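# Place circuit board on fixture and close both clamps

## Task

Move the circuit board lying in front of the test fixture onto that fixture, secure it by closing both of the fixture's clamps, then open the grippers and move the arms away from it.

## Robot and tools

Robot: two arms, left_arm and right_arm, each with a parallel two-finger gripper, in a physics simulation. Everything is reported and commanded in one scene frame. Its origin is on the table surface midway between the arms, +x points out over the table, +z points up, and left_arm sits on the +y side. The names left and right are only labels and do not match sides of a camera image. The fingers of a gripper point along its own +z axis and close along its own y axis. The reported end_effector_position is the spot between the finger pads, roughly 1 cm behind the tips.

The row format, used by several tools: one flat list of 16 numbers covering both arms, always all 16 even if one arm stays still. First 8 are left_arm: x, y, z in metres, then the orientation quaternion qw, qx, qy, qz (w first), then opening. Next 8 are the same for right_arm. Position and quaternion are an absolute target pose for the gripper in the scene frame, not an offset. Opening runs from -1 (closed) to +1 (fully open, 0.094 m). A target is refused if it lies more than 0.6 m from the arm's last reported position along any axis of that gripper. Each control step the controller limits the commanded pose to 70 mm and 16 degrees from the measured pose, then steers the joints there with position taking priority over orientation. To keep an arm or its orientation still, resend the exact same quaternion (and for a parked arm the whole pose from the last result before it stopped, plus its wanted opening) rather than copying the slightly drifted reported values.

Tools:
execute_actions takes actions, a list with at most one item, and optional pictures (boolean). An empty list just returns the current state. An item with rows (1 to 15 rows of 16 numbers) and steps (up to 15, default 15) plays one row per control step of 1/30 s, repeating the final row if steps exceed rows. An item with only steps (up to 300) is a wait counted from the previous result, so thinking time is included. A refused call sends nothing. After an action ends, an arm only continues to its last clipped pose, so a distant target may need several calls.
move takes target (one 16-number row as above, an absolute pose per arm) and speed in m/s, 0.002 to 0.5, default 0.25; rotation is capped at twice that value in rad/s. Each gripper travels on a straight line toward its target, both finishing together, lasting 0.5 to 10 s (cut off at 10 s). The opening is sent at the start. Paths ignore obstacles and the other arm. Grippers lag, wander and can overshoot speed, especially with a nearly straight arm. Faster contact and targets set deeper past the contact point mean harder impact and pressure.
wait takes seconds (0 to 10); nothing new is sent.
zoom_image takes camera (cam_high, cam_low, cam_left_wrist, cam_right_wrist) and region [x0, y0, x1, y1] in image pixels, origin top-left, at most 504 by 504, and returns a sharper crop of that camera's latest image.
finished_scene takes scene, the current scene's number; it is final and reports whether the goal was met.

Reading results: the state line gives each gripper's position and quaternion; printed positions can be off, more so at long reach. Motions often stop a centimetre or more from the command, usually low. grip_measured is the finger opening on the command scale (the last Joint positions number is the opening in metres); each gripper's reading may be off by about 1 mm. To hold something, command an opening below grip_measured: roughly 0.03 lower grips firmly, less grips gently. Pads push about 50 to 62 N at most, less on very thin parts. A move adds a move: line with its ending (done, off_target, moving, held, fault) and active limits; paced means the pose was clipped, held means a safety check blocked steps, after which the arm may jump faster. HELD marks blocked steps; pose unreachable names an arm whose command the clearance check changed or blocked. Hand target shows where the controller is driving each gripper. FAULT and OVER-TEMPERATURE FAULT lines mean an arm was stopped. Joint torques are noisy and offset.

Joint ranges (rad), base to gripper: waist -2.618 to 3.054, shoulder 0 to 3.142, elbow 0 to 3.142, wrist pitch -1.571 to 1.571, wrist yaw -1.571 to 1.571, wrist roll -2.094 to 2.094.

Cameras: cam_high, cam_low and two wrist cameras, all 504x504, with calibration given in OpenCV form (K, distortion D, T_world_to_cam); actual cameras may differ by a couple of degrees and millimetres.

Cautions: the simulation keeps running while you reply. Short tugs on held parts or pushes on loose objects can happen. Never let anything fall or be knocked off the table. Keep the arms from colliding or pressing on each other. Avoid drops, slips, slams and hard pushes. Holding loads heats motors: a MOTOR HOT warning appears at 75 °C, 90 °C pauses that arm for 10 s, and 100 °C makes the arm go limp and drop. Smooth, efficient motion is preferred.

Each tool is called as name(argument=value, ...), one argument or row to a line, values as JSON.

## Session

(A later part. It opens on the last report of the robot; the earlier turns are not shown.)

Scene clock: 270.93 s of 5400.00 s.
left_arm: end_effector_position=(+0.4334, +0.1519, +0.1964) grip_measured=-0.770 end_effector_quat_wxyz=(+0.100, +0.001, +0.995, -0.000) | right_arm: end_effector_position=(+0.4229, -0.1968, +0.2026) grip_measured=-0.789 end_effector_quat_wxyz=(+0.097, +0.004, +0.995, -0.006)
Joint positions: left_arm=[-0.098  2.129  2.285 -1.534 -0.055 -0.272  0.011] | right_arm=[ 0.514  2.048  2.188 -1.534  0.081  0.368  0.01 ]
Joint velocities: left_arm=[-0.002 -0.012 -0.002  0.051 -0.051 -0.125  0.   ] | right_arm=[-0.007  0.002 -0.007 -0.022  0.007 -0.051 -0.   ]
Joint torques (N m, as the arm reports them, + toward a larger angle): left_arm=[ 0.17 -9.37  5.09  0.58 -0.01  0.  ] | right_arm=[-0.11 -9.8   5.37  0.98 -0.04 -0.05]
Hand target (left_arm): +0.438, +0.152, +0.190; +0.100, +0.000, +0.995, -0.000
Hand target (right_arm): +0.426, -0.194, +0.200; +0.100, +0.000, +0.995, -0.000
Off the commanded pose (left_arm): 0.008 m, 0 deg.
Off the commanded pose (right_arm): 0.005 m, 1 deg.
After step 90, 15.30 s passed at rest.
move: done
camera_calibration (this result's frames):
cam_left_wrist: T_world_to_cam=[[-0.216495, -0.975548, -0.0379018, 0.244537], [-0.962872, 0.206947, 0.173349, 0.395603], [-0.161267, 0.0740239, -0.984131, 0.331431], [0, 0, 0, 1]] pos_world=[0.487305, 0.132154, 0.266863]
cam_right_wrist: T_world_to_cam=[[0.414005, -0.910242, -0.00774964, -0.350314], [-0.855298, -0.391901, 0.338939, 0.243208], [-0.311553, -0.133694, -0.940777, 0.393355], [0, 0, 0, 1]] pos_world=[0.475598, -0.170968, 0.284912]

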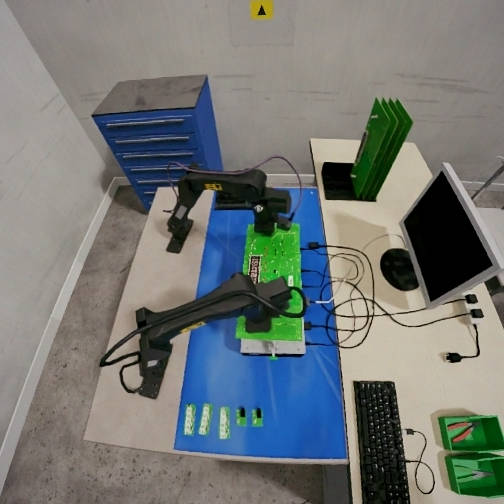

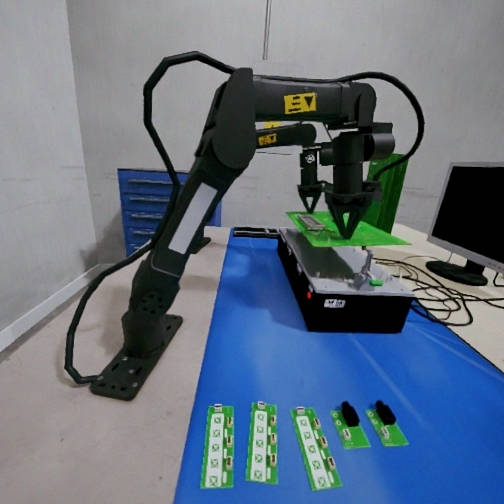

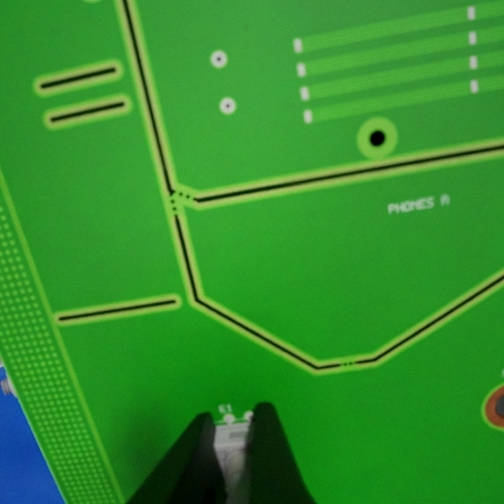

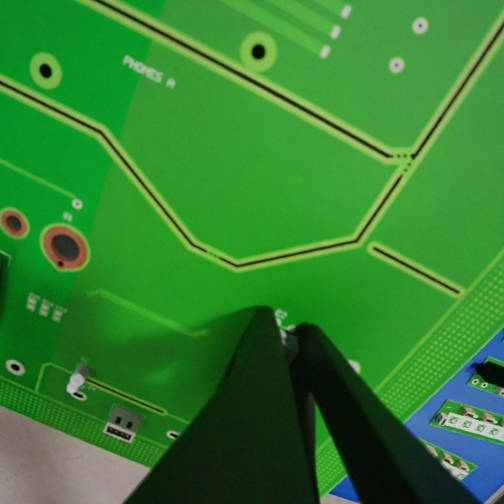

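move(
  target=[0.30,0.157,0.21,0.11,0.0,0.994,0,-0.9,0.288,-0.189,0.215,0.11,0.0,0.994,0,-0.92],
  speed=0.08,
)

move(
  target=[0.30,0.157,0.155,0.085,0.0,0.996,0,-0.9,0.288,-0.189,0.157,0.085,0.0,0.996,0,-0.92],
  speed=0.04,
)

move(
  target=[0.35,0.157,0.157,0.085,0.0,0.996,0,-0.9,0.338,-0.189,0.159,0.085,0.0,0.996,0,-0.92],
  speed=0.03,
)

zoom_image(
  camera="cam_low",
  region=[260,200,420,310],
)

zoom_image(
  camera="cam_high",
  region=[220,190,340,370],
)

Scene clock: 284.23 s of 5400.00 s.
left_arm: end_effector_position=(+0.3004, +0.1551, +0.2050) grip_measured=-0.770 end_effector_quat_wxyz=(+0.095, +0.002, +0.995, +0.000) | right_arm: end_effector_position=(+0.2914, -0.1891, +0.2110) grip_measured=-0.789 end_effector_quat_wxyz=(+0.098, +0.002, +0.995, -0.008)
Joint positions: left_arm=[-0.217  1.591  1.618 -1.422 -0.074 -0.389  0.011] | right_arm=[ 0.717  1.575  1.626 -1.465  0.119  0.566  0.01 ]
Joint velocities: left_arm=[-0.012 -0.007  0.002 -0.037  0.081  0.051  0.001] | right_arm=[-0.007 -0.002  0.017 -0.007 -0.022 -0.007  0.001]
Joint torques (N m, as the arm reports them, + toward a larger angle): left_arm=[-0.99 -7.26  5.47  0.53 -0.23 -0.09] | right_arm=[ 0.64 -8.06  5.44  0.88  0.11  0.08]
Hand target (left_arm): +0.300, +0.155, +0.210; +0.110, -0.000, +0.994, -0.000
Hand target (right_arm): +0.288, -0.187, +0.216; +0.111, +0.000, +0.994, +0.000
Off the commanded pose (left_arm): 0.005 m, 2 deg.
Off the commanded pose (right_arm): 0.005 m, 2 deg.
After step 90, 8.30 s passed at rest.
move: done
camera_calibration (this result's frames):
cam_left_wrist: T_world_to_cam=[[-0.217876, -0.975291, -0.0365567, 0.21928], [-0.960756, 0.207739, 0.183829, 0.262481], [-0.171693, 0.0751741, -0.982278, 0.320738], [0, 0, 0, 1]] pos_world=[0.355025, 0.135223, 0.274819]
cam_right_wrist: T_world_to_cam=[[0.417183, -0.908818, -0.00296147, -0.290463], [-0.854733, -0.393459, 0.338557, 0.130574], [-0.308851, -0.138709, -0.940941, 0.35957], [0, 0, 0, 1]] pos_world=[0.343836, -0.162727, 0.293268]

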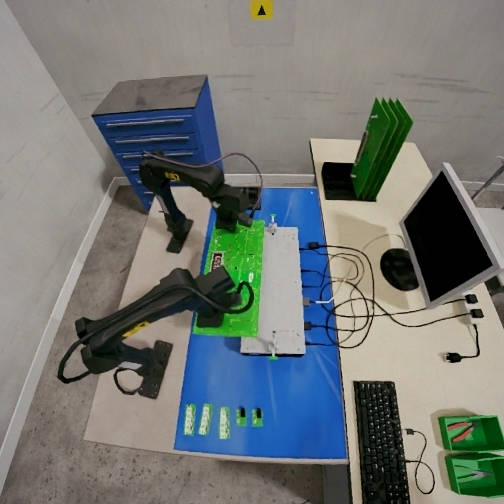

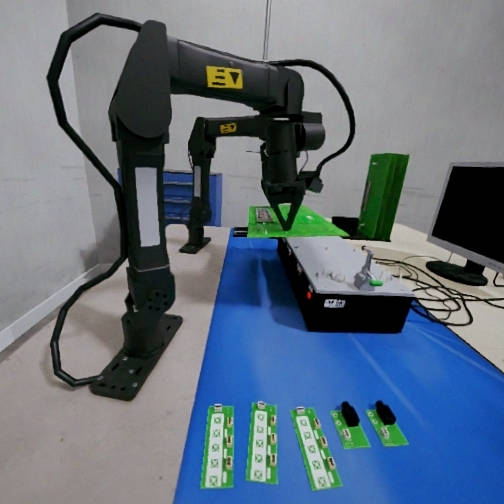

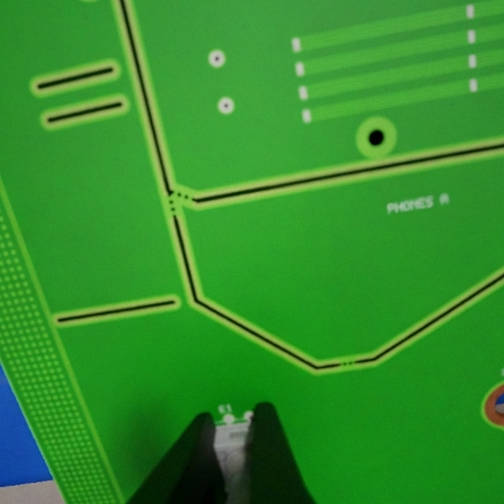

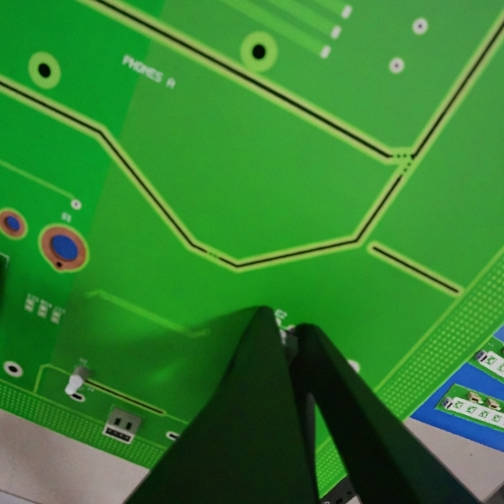

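Scene clock: 285.90 s of 5400.00 s.
left_arm: end_effector_position=(+0.2956, +0.1567, +0.1499) grip_measured=-0.770 end_effector_quat_wxyz=(+0.068, +0.001, +0.998, +0.007) | right_arm: end_effector_position=(+0.2876, -0.1876, +0.1499) grip_measured=-0.789 end_effector_quat_wxyz=(+0.070, +0.001, +0.997, -0.012)
Joint positions: left_arm=[-0.212  1.591  1.405 -1.265 -0.064 -0.389  0.011] | right_arm=[ 0.715  1.575  1.388 -1.278  0.096  0.566  0.01 ]
Joint velocities: left_arm=[ 0.012  0.002  0.007  0.11  -0.007  0.022  0.   ] | right_arm=[-0.022 -0.007  0.007 -0.037  0.051 -0.037 -0.001]
Joint torques (N m, as the arm reports them, + toward a larger angle): left_arm=[ 0.46 -7.4   6.03  0.55 -0.07  0.03] | right_arm=[-0.45 -8.98  5.49  0.71 -0.01 -0.11]
Hand target (left_arm): +0.299, +0.157, +0.155; +0.085, +0.000, +0.996, +0.000
Hand target (right_arm): +0.287, -0.189, +0.157; +0.085, -0.000, +0.996, -0.001
Off the commanded pose (left_arm): 0.007 m, 2 deg.
Off the commanded pose (right_arm): 0.007 m, 2 deg.
move: done
camera_calibration (this result's frames):
cam_left_wrist: T_world_to_cam=[[-0.216843, -0.975517, -0.0366804, 0.217563], [-0.949812, 0.202153, 0.238727, 0.257068], [-0.225467, 0.0866057, -0.970394, 0.278064], [0, 0, 0, 1]] pos_world=[0.354038, 0.136188, 0.216442]
cam_right_wrist: T_world_to_cam=[[0.417209, -0.908636, -0.0178335, -0.285458], [-0.834192, -0.390667, 0.389235, 0.13559], [-0.36064, -0.147516, -0.920966, 0.311336], [0, 0, 0, 1]] pos_world=[0.344484, -0.16048, 0.228862]

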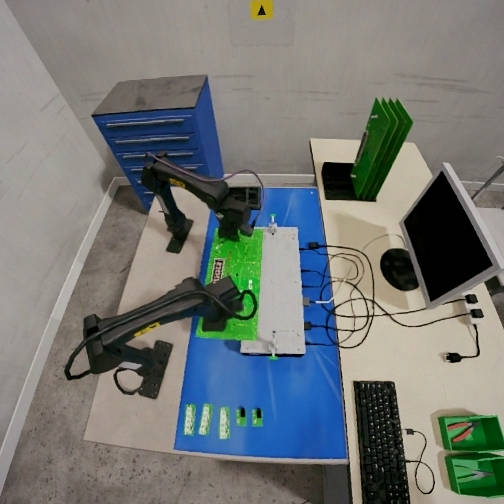

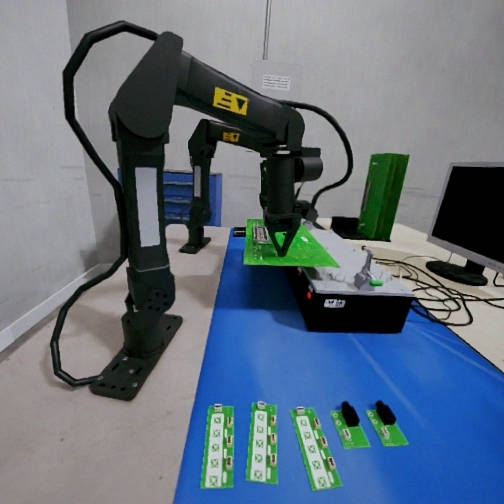

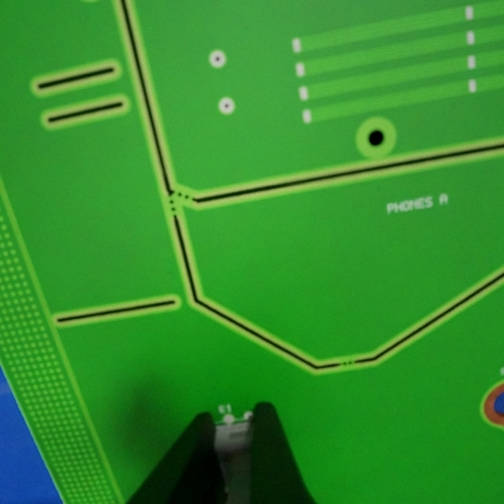

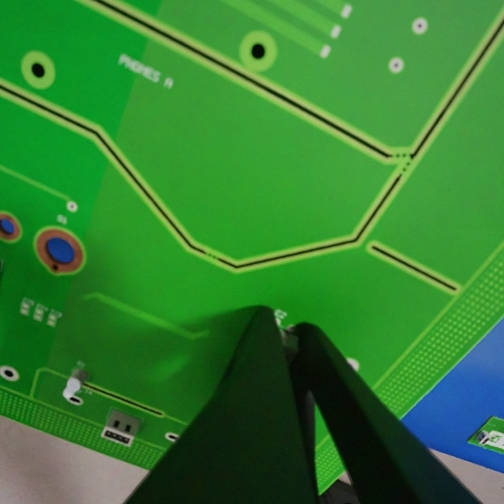

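Scene clock: 288.00 s of 5400.00 s.
left_arm: end_effector_position=(+0.3413, +0.1564, +0.1525) grip_measured=-0.770 end_effector_quat_wxyz=(+0.075, +0.002, +0.997, +0.001) | right_arm: end_effector_position=(+0.3300, -0.1899, +0.1497) grip_measured=-0.789 end_effector_quat_wxyz=(+0.074, +0.003, +0.997, -0.004)
Joint positions: left_arm=[-0.156  1.737  1.574 -1.265 -0.051 -0.33   0.011] | right_arm=[ 0.631  1.695  1.515 -1.264  0.076  0.486  0.01 ]
Joint velocities: left_arm=[ 0.022 -0.007 -0.007 -0.081 -0.037 -0.007 -0.   ] | right_arm=[-0.022 -0.007  0.002 -0.081 -0.066  0.007 -0.001]
Joint torques (N m, as the arm reports them, + toward a larger angle): left_arm=[ 1.03 -6.14  8.37  0.37 -0.13 -0.03] | right_arm=[-0.7  -6.65  9.48  0.6   0.06 -0.16]
Hand target (left_arm): +0.350, +0.158, +0.157; +0.085, -0.000, +0.996, +0.000
Hand target (right_arm): +0.338, -0.190, +0.159; +0.085, +0.000, +0.996, +0.000
Off the commanded pose (left_arm): 0.010 m, 1 deg.
Off the commanded pose (right_arm): 0.012 m, 1 deg.
move: off_target (right_arm)
camera_calibration (this result's frames):
cam_left_wrist: T_world_to_cam=[[-0.220016, -0.975069, -0.0288625, 0.227106], [-0.952558, 0.20837, 0.221846, 0.302429], [-0.210301, 0.076303, -0.974654, 0.287937], [0, 0, 0, 1]] pos_world=[0.398601, 0.136456, 0.220101]
cam_right_wrist: T_world_to_cam=[[0.414205, -0.909699, -0.0296875, -0.302593], [-0.838211, -0.393962, 0.377089, 0.17267], [-0.354733, -0.131308, -0.925701, 0.32794], [0, 0, 0, 1]] pos_world=[0.386401, -0.164182, 0.229479]

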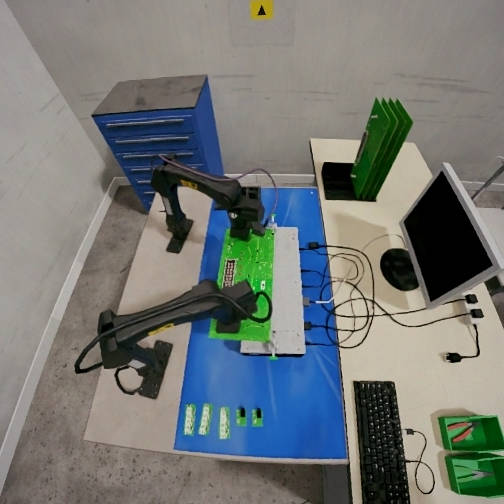

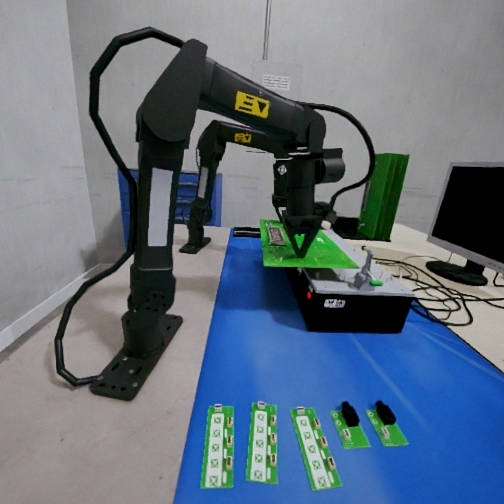

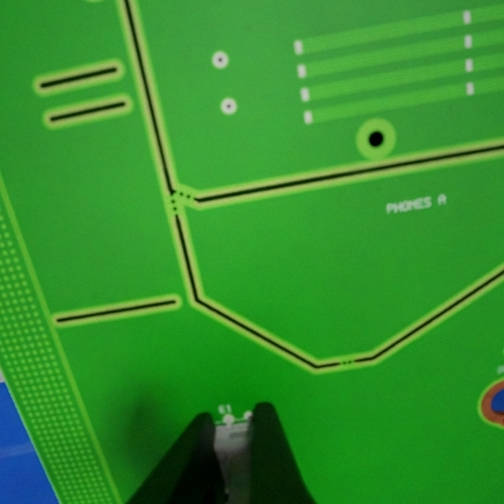

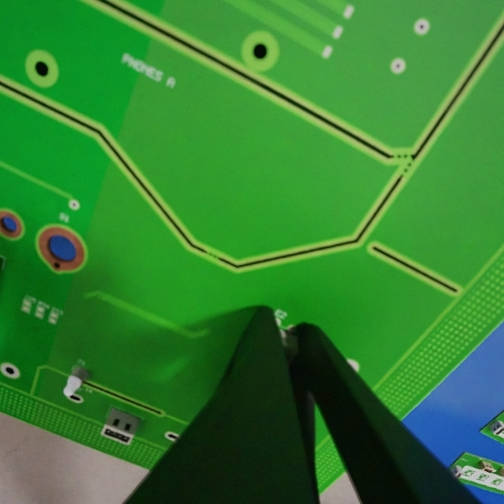

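Region (260, 200, 420, 310) of cam_low's 504x504 image, scaled by 3.150, with more detail than that image has; it fills the top 346 rows of this view, and the rest is white.

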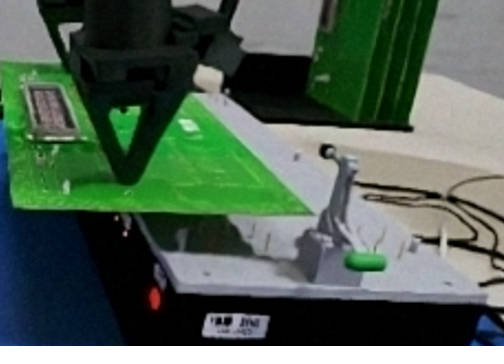

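Region (220, 190, 340, 370) of cam_high's 504x504 image, scaled by 2.800, with more detail than that image has.

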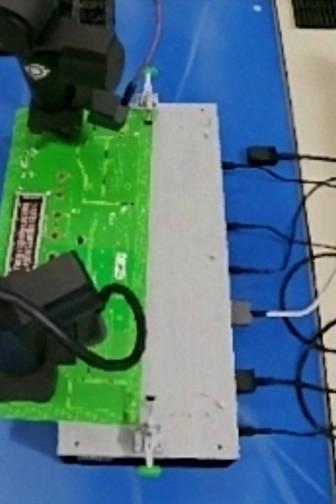

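move(
  target=[0.442,0.156,0.156,0.085,0.0,0.996,0,-0.9,0.430,-0.189,0.16,0.085,0.0,0.996,0,-0.92],
  speed=0.025,
)

zoom_image(
  camera="cam_low",
  region=[260,200,420,310],
)

zoom_image(
  camera="cam_high",
  region=[220,190,340,370],
)

Scene clock: 301.20 s of 5400.00 s.
left_arm: end_effector_position=(+0.4298, +0.1651, +0.1515) grip_measured=-0.768 end_effector_quat_wxyz=(+0.062, +0.017, +0.998, +0.015) | right_arm: end_effector_position=(+0.4212, -0.1925, +0.1535) grip_measured=-0.918 end_effector_quat_wxyz=(+0.068, +0.005, +0.998, +0.001)
Joint positions: left_arm=[-0.072  2.125  2.104 -1.436 -0.058 -0.216  0.011] | right_arm=[ 0.511  2.042  1.985 -1.387  0.047  0.373  0.004]
Joint velocities: left_arm=[ 0.027  0.002  0.002  0.051  0.037 -0.051 -0.001] | right_arm=[-0.002 -0.007  0.007 -0.007 -0.007  0.037  0.001]
Joint torques (N m, as the arm reports them, + toward a larger angle): left_arm=[-0.3  -9.53  8.31  0.55  0.14 -0.4 ] | right_arm=[ 0.14 -9.33  8.85  0.69  0.18 -0.08]
Hand target (left_arm): +0.442, +0.158, +0.157; +0.085, +0.000, +0.996, -0.000
Hand target (right_arm): +0.430, -0.190, +0.159; +0.084, +0.001, +0.996, +0.000
Off the commanded pose (left_arm): 0.016 m, 4 deg.
Off the commanded pose (right_arm): 0.011 m, 2 deg.
After step 90, 5.50 s passed at rest.
move: off_target (left_arm, right_arm)
camera_calibration (this result's frames):
cam_left_wrist: T_world_to_cam=[[-0.248388, -0.967235, -0.0525369, 0.269476], [-0.940292, 0.227729, 0.252963, 0.371952], [-0.232711, 0.112233, -0.966048, 0.307324], [0, 0, 0, 1]] pos_world=[0.488196, 0.141451, 0.216957]
cam_right_wrist: T_world_to_cam=[[0.410162, -0.910945, -0.0441128, -0.339008], [-0.83508, -0.394567, 0.383351, 0.244204], [-0.366617, -0.120398, -0.922549, 0.370162], [0, 0, 0, 1]] pos_world=[0.478685, -0.167896, 0.232922]

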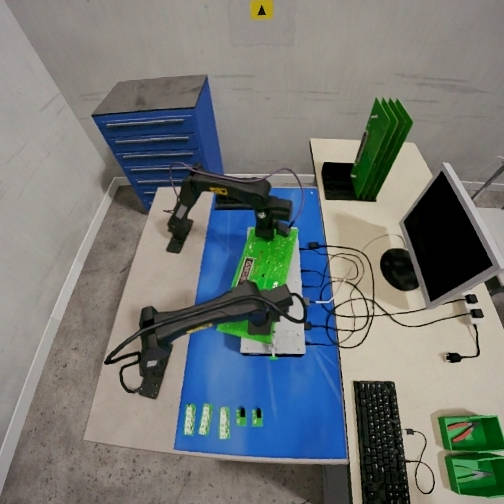

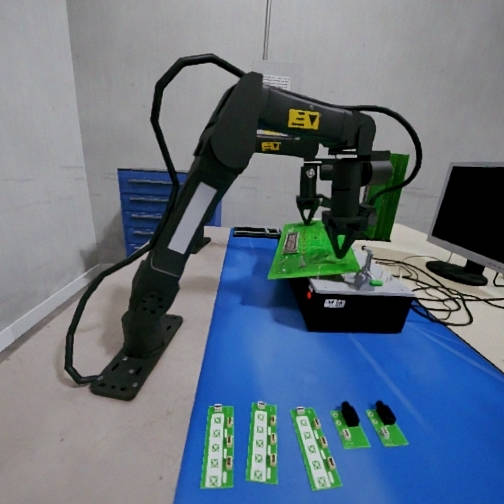

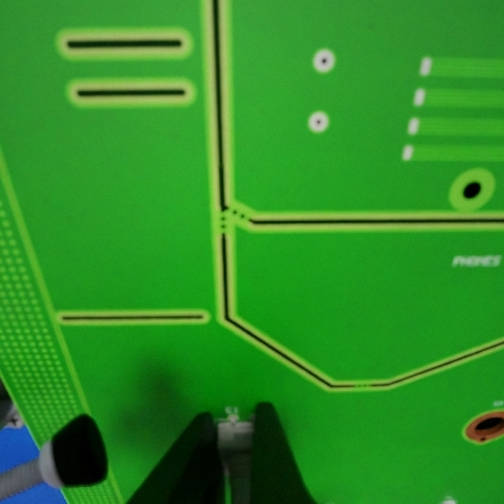

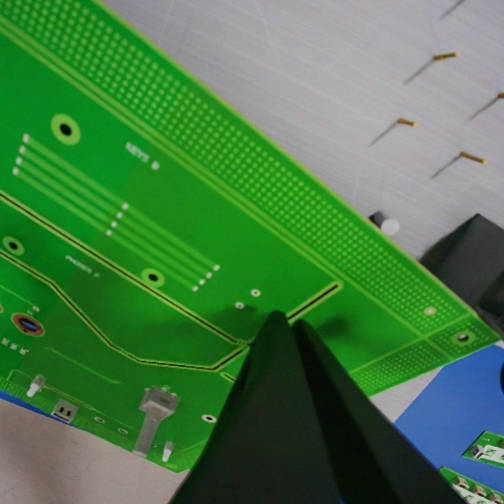

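Region (260, 200, 420, 310) of cam_low's 504x504 image, scaled by 3.150, with more detail than that image has; it fills the top 346 rows of this view, and the rest is white.

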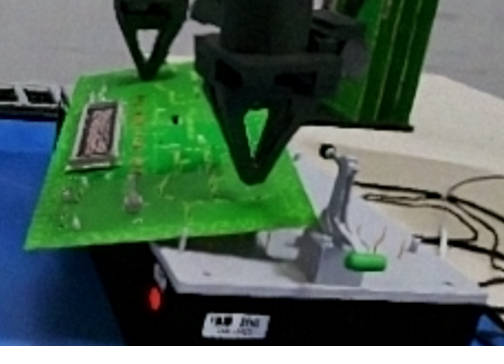

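Region (220, 190, 340, 370) of cam_high's 504x504 image, scaled by 2.800, with more detail than that image has.

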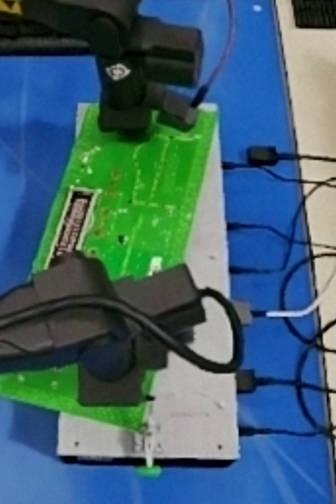

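move(
  target=[0.442,0.158,0.157,0.085,0.0,0.996,0,-0.9,0.42,-0.19,0.205,0.1,0.03,0.995,0,-0.4],
  speed=0.05,
)

move(
  target=[0.442,0.158,0.157,0.085,0.0,0.996,0,-0.9,0.372,-0.174,0.19,0.09,0.067,0.994,0,-0.4],
  speed=0.05,
)

Scene clock: 312.27 s of 5400.00 s.
left_arm: end_effector_position=(+0.4296, +0.1651, +0.1515) grip_measured=-0.768 end_effector_quat_wxyz=(+0.062, +0.018, +0.998, +0.015) | right_arm: end_effector_position=(+0.4192, -0.1921, +0.1966) grip_measured=-0.402 end_effector_quat_wxyz=(+0.089, +0.030, +0.996, +0.002)
Joint positions: left_arm=[-0.072  2.125  2.104 -1.437 -0.058 -0.216  0.011] | right_arm=[ 0.522  2.042  2.156 -1.518  0.067  0.431  0.028]
Joint velocities: left_arm=[ 0.002 -0.002  0.007 -0.051 -0.007  0.007 -0.   ] | right_arm=[ 0.007 -0.002  0.007  0.037 -0.022 -0.007 -0.001]
Joint torques (N m, as the arm reports them, + toward a larger angle): left_arm=[-0.14 -9.46  8.4   0.58  0.15 -0.43] | right_arm=[ 0.5  -9.88  8.79  0.63  0.16  0.07]
Hand target (left_arm): +0.442, +0.158, +0.157; +0.085, +0.000, +0.996, -0.000
Hand target (right_arm): +0.421, -0.190, +0.205; +0.101, +0.030, +0.994, +0.001
Off the commanded pose (left_arm): 0.015 m, 4 deg.
Off the commanded pose (right_arm): 0.009 m, 1 deg.
After step 90, 6.57 s passed at rest.
move: off_target (left_arm)
camera_calibration (this result's frames):
cam_left_wrist: T_world_to_cam=[[-0.24916, -0.967031, -0.0526258, 0.269787], [-0.939927, 0.228368, 0.253743, 0.371395], [-0.233359, 0.112687, -0.965839, 0.307428], [0, 0, 0, 1]] pos_world=[0.488046, 0.141435, 0.216885]
cam_right_wrist: T_world_to_cam=[[0.367011, -0.929665, -0.0320321, -0.323742], [-0.869197, -0.354999, 0.344196, 0.255842], [-0.331359, -0.0984816, -0.938351, 0.401726], [0, 0, 0, 1]] pos_world=[0.474309, -0.170585, 0.27853]

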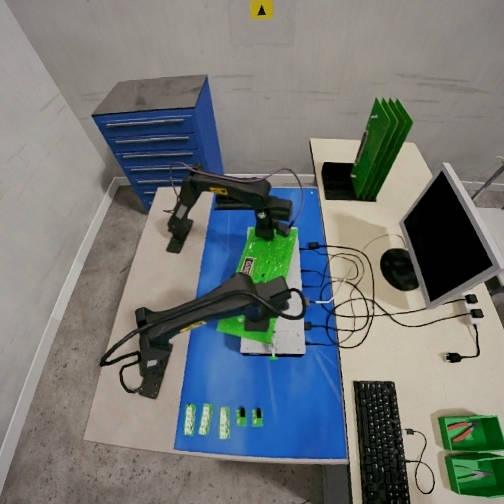

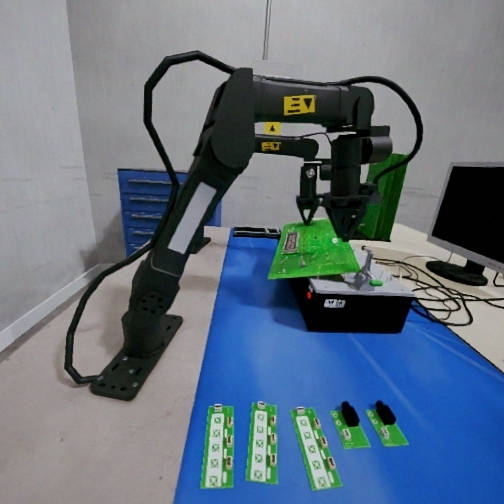

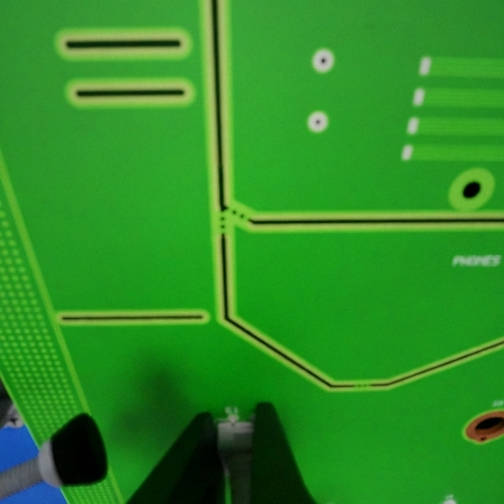

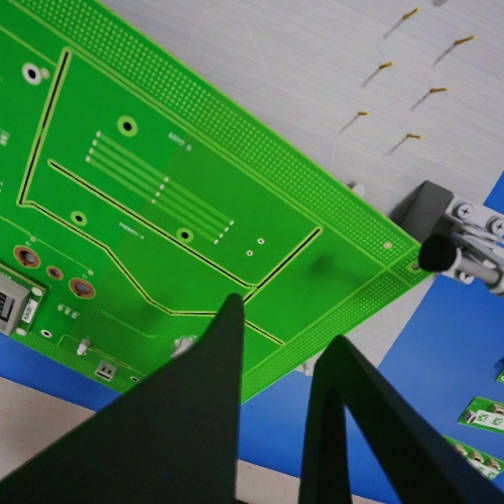

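Scene clock: 313.70 s of 5400.00 s.
left_arm: end_effector_position=(+0.4294, +0.1651, +0.1515) grip_measured=-0.768 end_effector_quat_wxyz=(+0.062, +0.018, +0.998, +0.015) | right_arm: end_effector_position=(+0.3758, -0.1720, +0.1871) grip_measured=-0.402 end_effector_quat_wxyz=(+0.083, +0.065, +0.994, +0.002)
Joint positions: left_arm=[-0.072  2.125  2.104 -1.437 -0.058 -0.216  0.011] | right_arm=[ 0.618  1.899  1.915 -1.442  0.08   0.597  0.028]
Joint velocities: left_arm=[-0.022 -0.002 -0.012 -0.007  0.022 -0.007 -0.001] | right_arm=[-0.012 -0.002 -0.007  0.081  0.007  0.007  0.001]
Joint torques (N m, as the arm reports them, + toward a larger angle): left_arm=[-0.02 -9.46  8.27  0.57  0.14 -0.35] | right_arm=[  0.36 -10.71   4.69   0.78   0.18   0.06]
Hand target (left_arm): +0.442, +0.158, +0.157; +0.085, +0.000, +0.996, -0.000
Hand target (right_arm): +0.372, -0.173, +0.190; +0.090, +0.067, +0.994, -0.000
Off the commanded pose (left_arm): 0.015 m, 4 deg.
Off the commanded pose (right_arm): 0.005 m, 1 deg.
move: off_target (left_arm)
camera_calibration (this result's frames):
cam_left_wrist: T_world_to_cam=[[-0.248879, -0.967127, -0.0522063, 0.26955], [-0.939794, 0.228109, 0.254466, 0.371095], [-0.234192, 0.112394, -0.965672, 0.30774], [0, 0, 0, 1]] pos_world=[0.487908, 0.141451, 0.216817]
cam_right_wrist: T_world_to_cam=[[0.300786, -0.952687, -0.0437698, -0.266324], [-0.887375, -0.29639, 0.353155, 0.243685], [-0.349419, -0.0673839, -0.93454, 0.391875], [0, 0, 0, 1]] pos_world=[0.433275, -0.155092, 0.268507]

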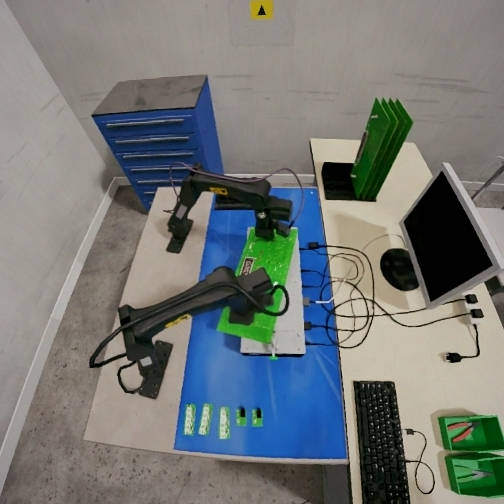

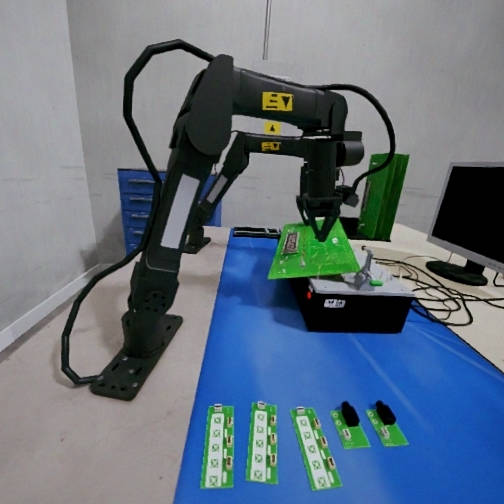

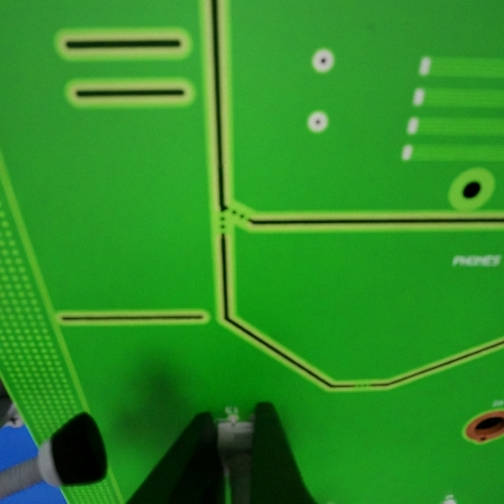

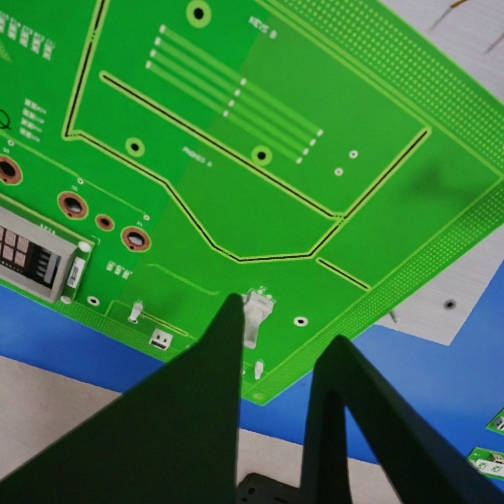

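move(
  target=[0.442,0.158,0.157,0.085,0.0,0.996,0,-0.9,0.36,-0.173,0.162,0.08,0.067,0.995,0,-0.4],
  speed=0.03,
)

Scene clock: 319.77 s of 5400.00 s.
left_arm: end_effector_position=(+0.4294, +0.1651, +0.1515) grip_measured=-0.768 end_effector_quat_wxyz=(+0.062, +0.018, +0.998, +0.015) | right_arm: end_effector_position=(+0.3633, -0.1744, +0.1582) grip_measured=-0.402 end_effector_quat_wxyz=(+0.071, +0.067, +0.995, -0.004)
Joint positions: left_arm=[-0.072  2.125  2.104 -1.437 -0.058 -0.216  0.011] | right_arm=[ 0.628  1.852  1.739 -1.34   0.081  0.612  0.028]
Joint velocities: left_arm=[-0.007 -0.007 -0.012  0.081 -0.022 -0.066  0.   ] | right_arm=[ 0.002 -0.022  0.007 -0.037 -0.022 -0.066 -0.001]
Joint torques (N m, as the arm reports them, + toward a larger angle): left_arm=[-0.09 -9.53  8.16  0.58  0.11 -0.36] | right_arm=[  0.5  -10.68   4.93   0.7    0.1    0.07]
Hand target (left_arm): +0.442, +0.158, +0.157; +0.085, +0.000, +0.996, -0.000
Hand target (right_arm): +0.360, -0.173, +0.162; +0.080, +0.067, +0.995, +0.000
Off the commanded pose (left_arm): 0.015 m, 4 deg.
Off the commanded pose (right_arm): 0.005 m, 1 deg.
After step 90, 1.73 s passed at rest.
move: off_target (left_arm)
camera_calibration (this result's frames):
cam_left_wrist: T_world_to_cam=[[-0.249245, -0.96703, -0.0522492, 0.269698], [-0.939705, 0.228452, 0.254487, 0.370997], [-0.23416, 0.112528, -0.965664, 0.307703], [0, 0, 0, 1]] pos_world=[0.4879, 0.141426, 0.216815]
cam_right_wrist: T_world_to_cam=[[0.29515, -0.954591, -0.0405227, -0.264898], [-0.880333, -0.288185, 0.37678, 0.237262], [-0.371349, -0.0755332, -0.925416, 0.365432], [0, 0, 0, 1]] pos_world=[0.422757, -0.156892, 0.238046]

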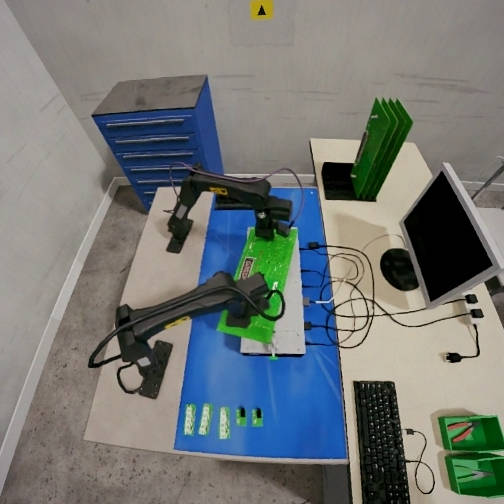

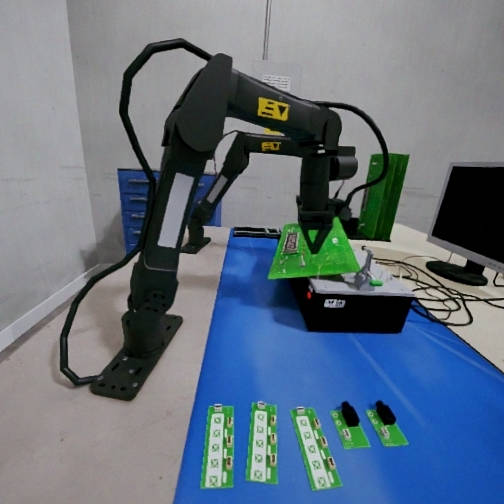

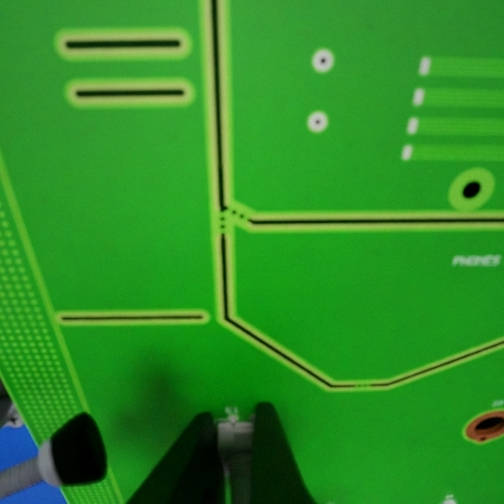

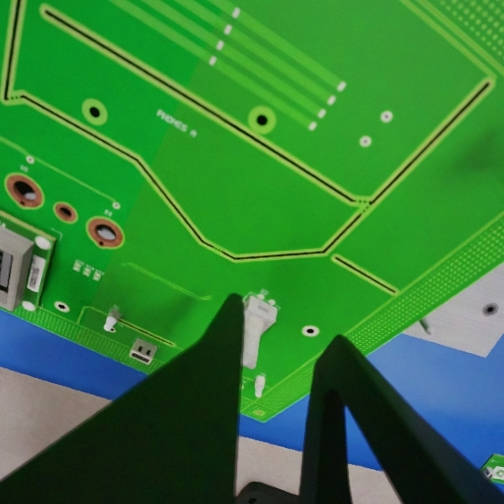

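move(
  target=[0.442,0.158,0.157,0.085,0.0,0.996,0,-0.9,0.357,-0.168,0.162,0.08,0.067,0.995,0,-0.4],
  speed=0.02,
)

move(
  target=[0.442,0.158,0.157,0.085,0.0,0.996,0,-0.9,0.357,-0.168,0.14,0.075,0.067,0.995,0,-0.4],
  speed=0.015,
)

Scene clock: 328.00 s of 5400.00 s.
left_arm: end_effector_position=(+0.4294, +0.1651, +0.1515) grip_measured=-0.768 end_effector_quat_wxyz=(+0.062, +0.018, +0.998, +0.015) | right_arm: end_effector_position=(+0.3616, -0.1683, +0.1589) grip_measured=-0.402 end_effector_quat_wxyz=(+0.074, +0.067, +0.995, -0.001)
Joint positions: left_arm=[-0.072  2.125  2.104 -1.437 -0.058 -0.216  0.011] | right_arm=[ 0.644  1.85   1.739 -1.335  0.081  0.628  0.028]
Joint velocities: left_arm=[-0.012  0.002 -0.007  0.022 -0.022 -0.007 -0.001] | right_arm=[-0.012 -0.012 -0.007  0.007 -0.037  0.037 -0.   ]
Joint torques (N m, as the arm reports them, + toward a larger angle): left_arm=[-0.22 -9.58  8.37  0.58  0.13 -0.42] | right_arm=[  0.5  -10.44   5.01   0.74   0.11   0.07]
Hand target (left_arm): +0.442, +0.158, +0.157; +0.085, +0.000, +0.996, -0.000
Hand target (right_arm): +0.357, -0.168, +0.162; +0.080, +0.067, +0.995, +0.000
Off the commanded pose (left_arm): 0.015 m, 4 deg.
Off the commanded pose (right_arm): 0.006 m, 1 deg.
After step 90, 3.37 s passed at rest.
move: off_target (left_arm)
camera_calibration (this result's frames):
cam_left_wrist: T_world_to_cam=[[-0.249245, -0.96703, -0.0522492, 0.269698], [-0.939705, 0.228452, 0.254487, 0.370997], [-0.23416, 0.112528, -0.965664, 0.307703], [0, 0, 0, 1]] pos_world=[0.4879, 0.141426, 0.216815]
cam_right_wrist: T_world_to_cam=[[0.295568, -0.954311, -0.0439423, -0.258167], [-0.882507, -0.290364, 0.36996, 0.238785], [-0.365816, -0.0705688, -0.928008, 0.365153], [0, 0, 0, 1]] pos_world=[0.420614, -0.151268, 0.239179]

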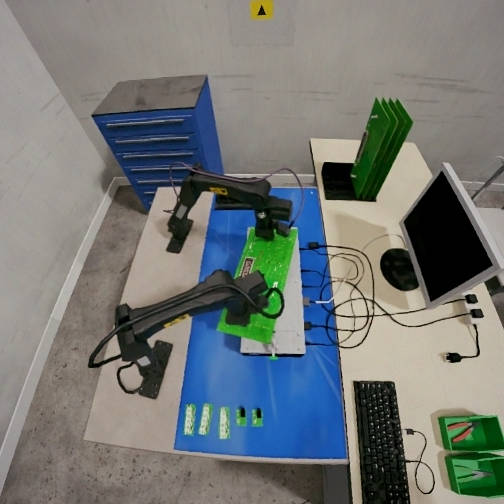

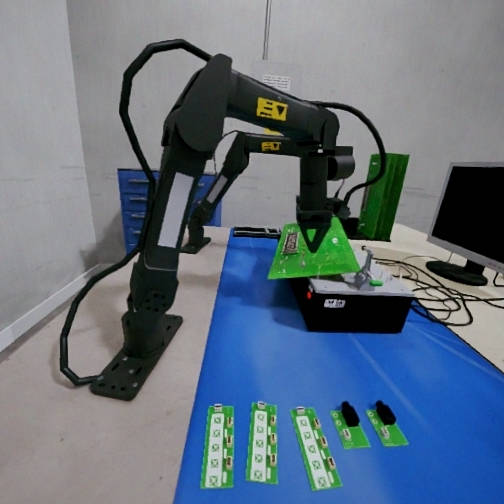

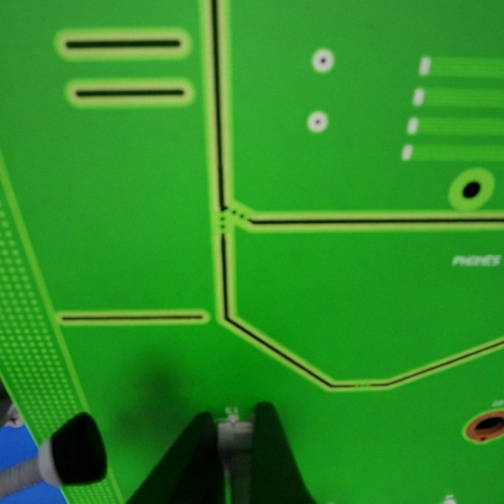

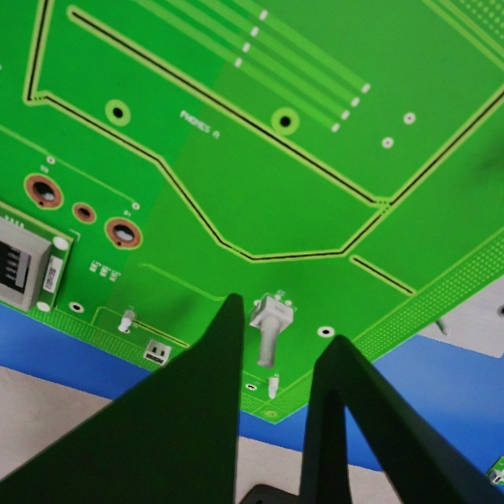

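Scene clock: 330.43 s of 5400.00 s.
left_arm: end_effector_position=(+0.4293, +0.1651, +0.1514) grip_measured=-0.768 end_effector_quat_wxyz=(+0.061, +0.018, +0.998, +0.015) | right_arm: end_effector_position=(+0.3609, -0.1687, +0.1369) grip_measured=-0.402 end_effector_quat_wxyz=(+0.070, +0.067, +0.995, -0.004)
Joint positions: left_arm=[-0.072  2.125  2.104 -1.438 -0.058 -0.216  0.011] | right_arm=[ 0.644  1.85   1.653 -1.26   0.081  0.628  0.028]
Joint velocities: left_arm=[ 0.007 -0.007 -0.007  0.037 -0.022  0.081  0.001] | right_arm=[-0.007  0.002 -0.002 -0.007 -0.051 -0.081  0.   ]
Joint torques (N m, as the arm reports them, + toward a larger angle): left_arm=[-0.18 -9.42  8.18  0.56  0.17 -0.41] | right_arm=[  0.32 -10.56   4.97   0.68   0.06   0.07]
Hand target (left_arm): +0.442, +0.158, +0.157; +0.085, +0.000, +0.996, -0.000
Hand target (right_arm): +0.357, -0.168, +0.140; +0.075, +0.067, +0.995, -0.000
Off the commanded pose (left_arm): 0.016 m, 4 deg.
Off the commanded pose (right_arm): 0.005 m, 1 deg.
move: off_target (left_arm)
camera_calibration (this result's frames):
cam_left_wrist: T_world_to_cam=[[-0.248898, -0.967122, -0.0522074, 0.269558], [-0.9397, 0.228084, 0.254835, 0.370914], [-0.234549, 0.112487, -0.965574, 0.307829], [0, 0, 0, 1]] pos_world=[0.487842, 0.141468, 0.216782]
cam_right_wrist: T_world_to_cam=[[0.295151, -0.954537, -0.0417645, -0.259487], [-0.878863, -0.288381, 0.380048, 0.243772], [-0.374814, -0.0754664, -0.924023, 0.346323], [0, 0, 0, 1]] pos_world=[0.420637, -0.151256, 0.216528]

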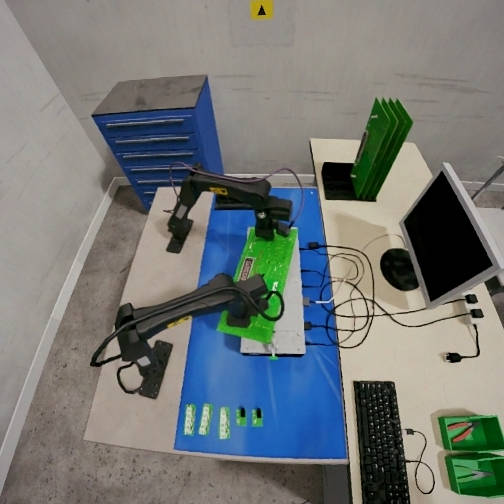

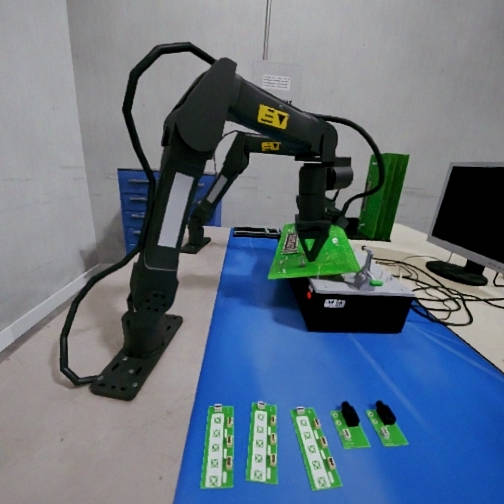

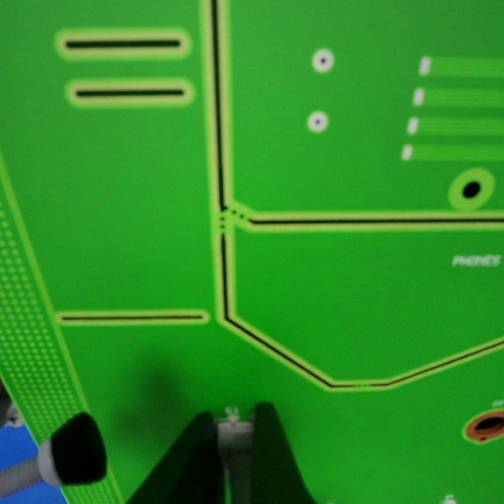

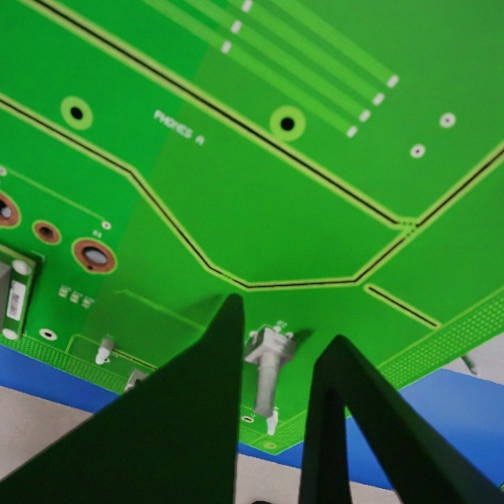

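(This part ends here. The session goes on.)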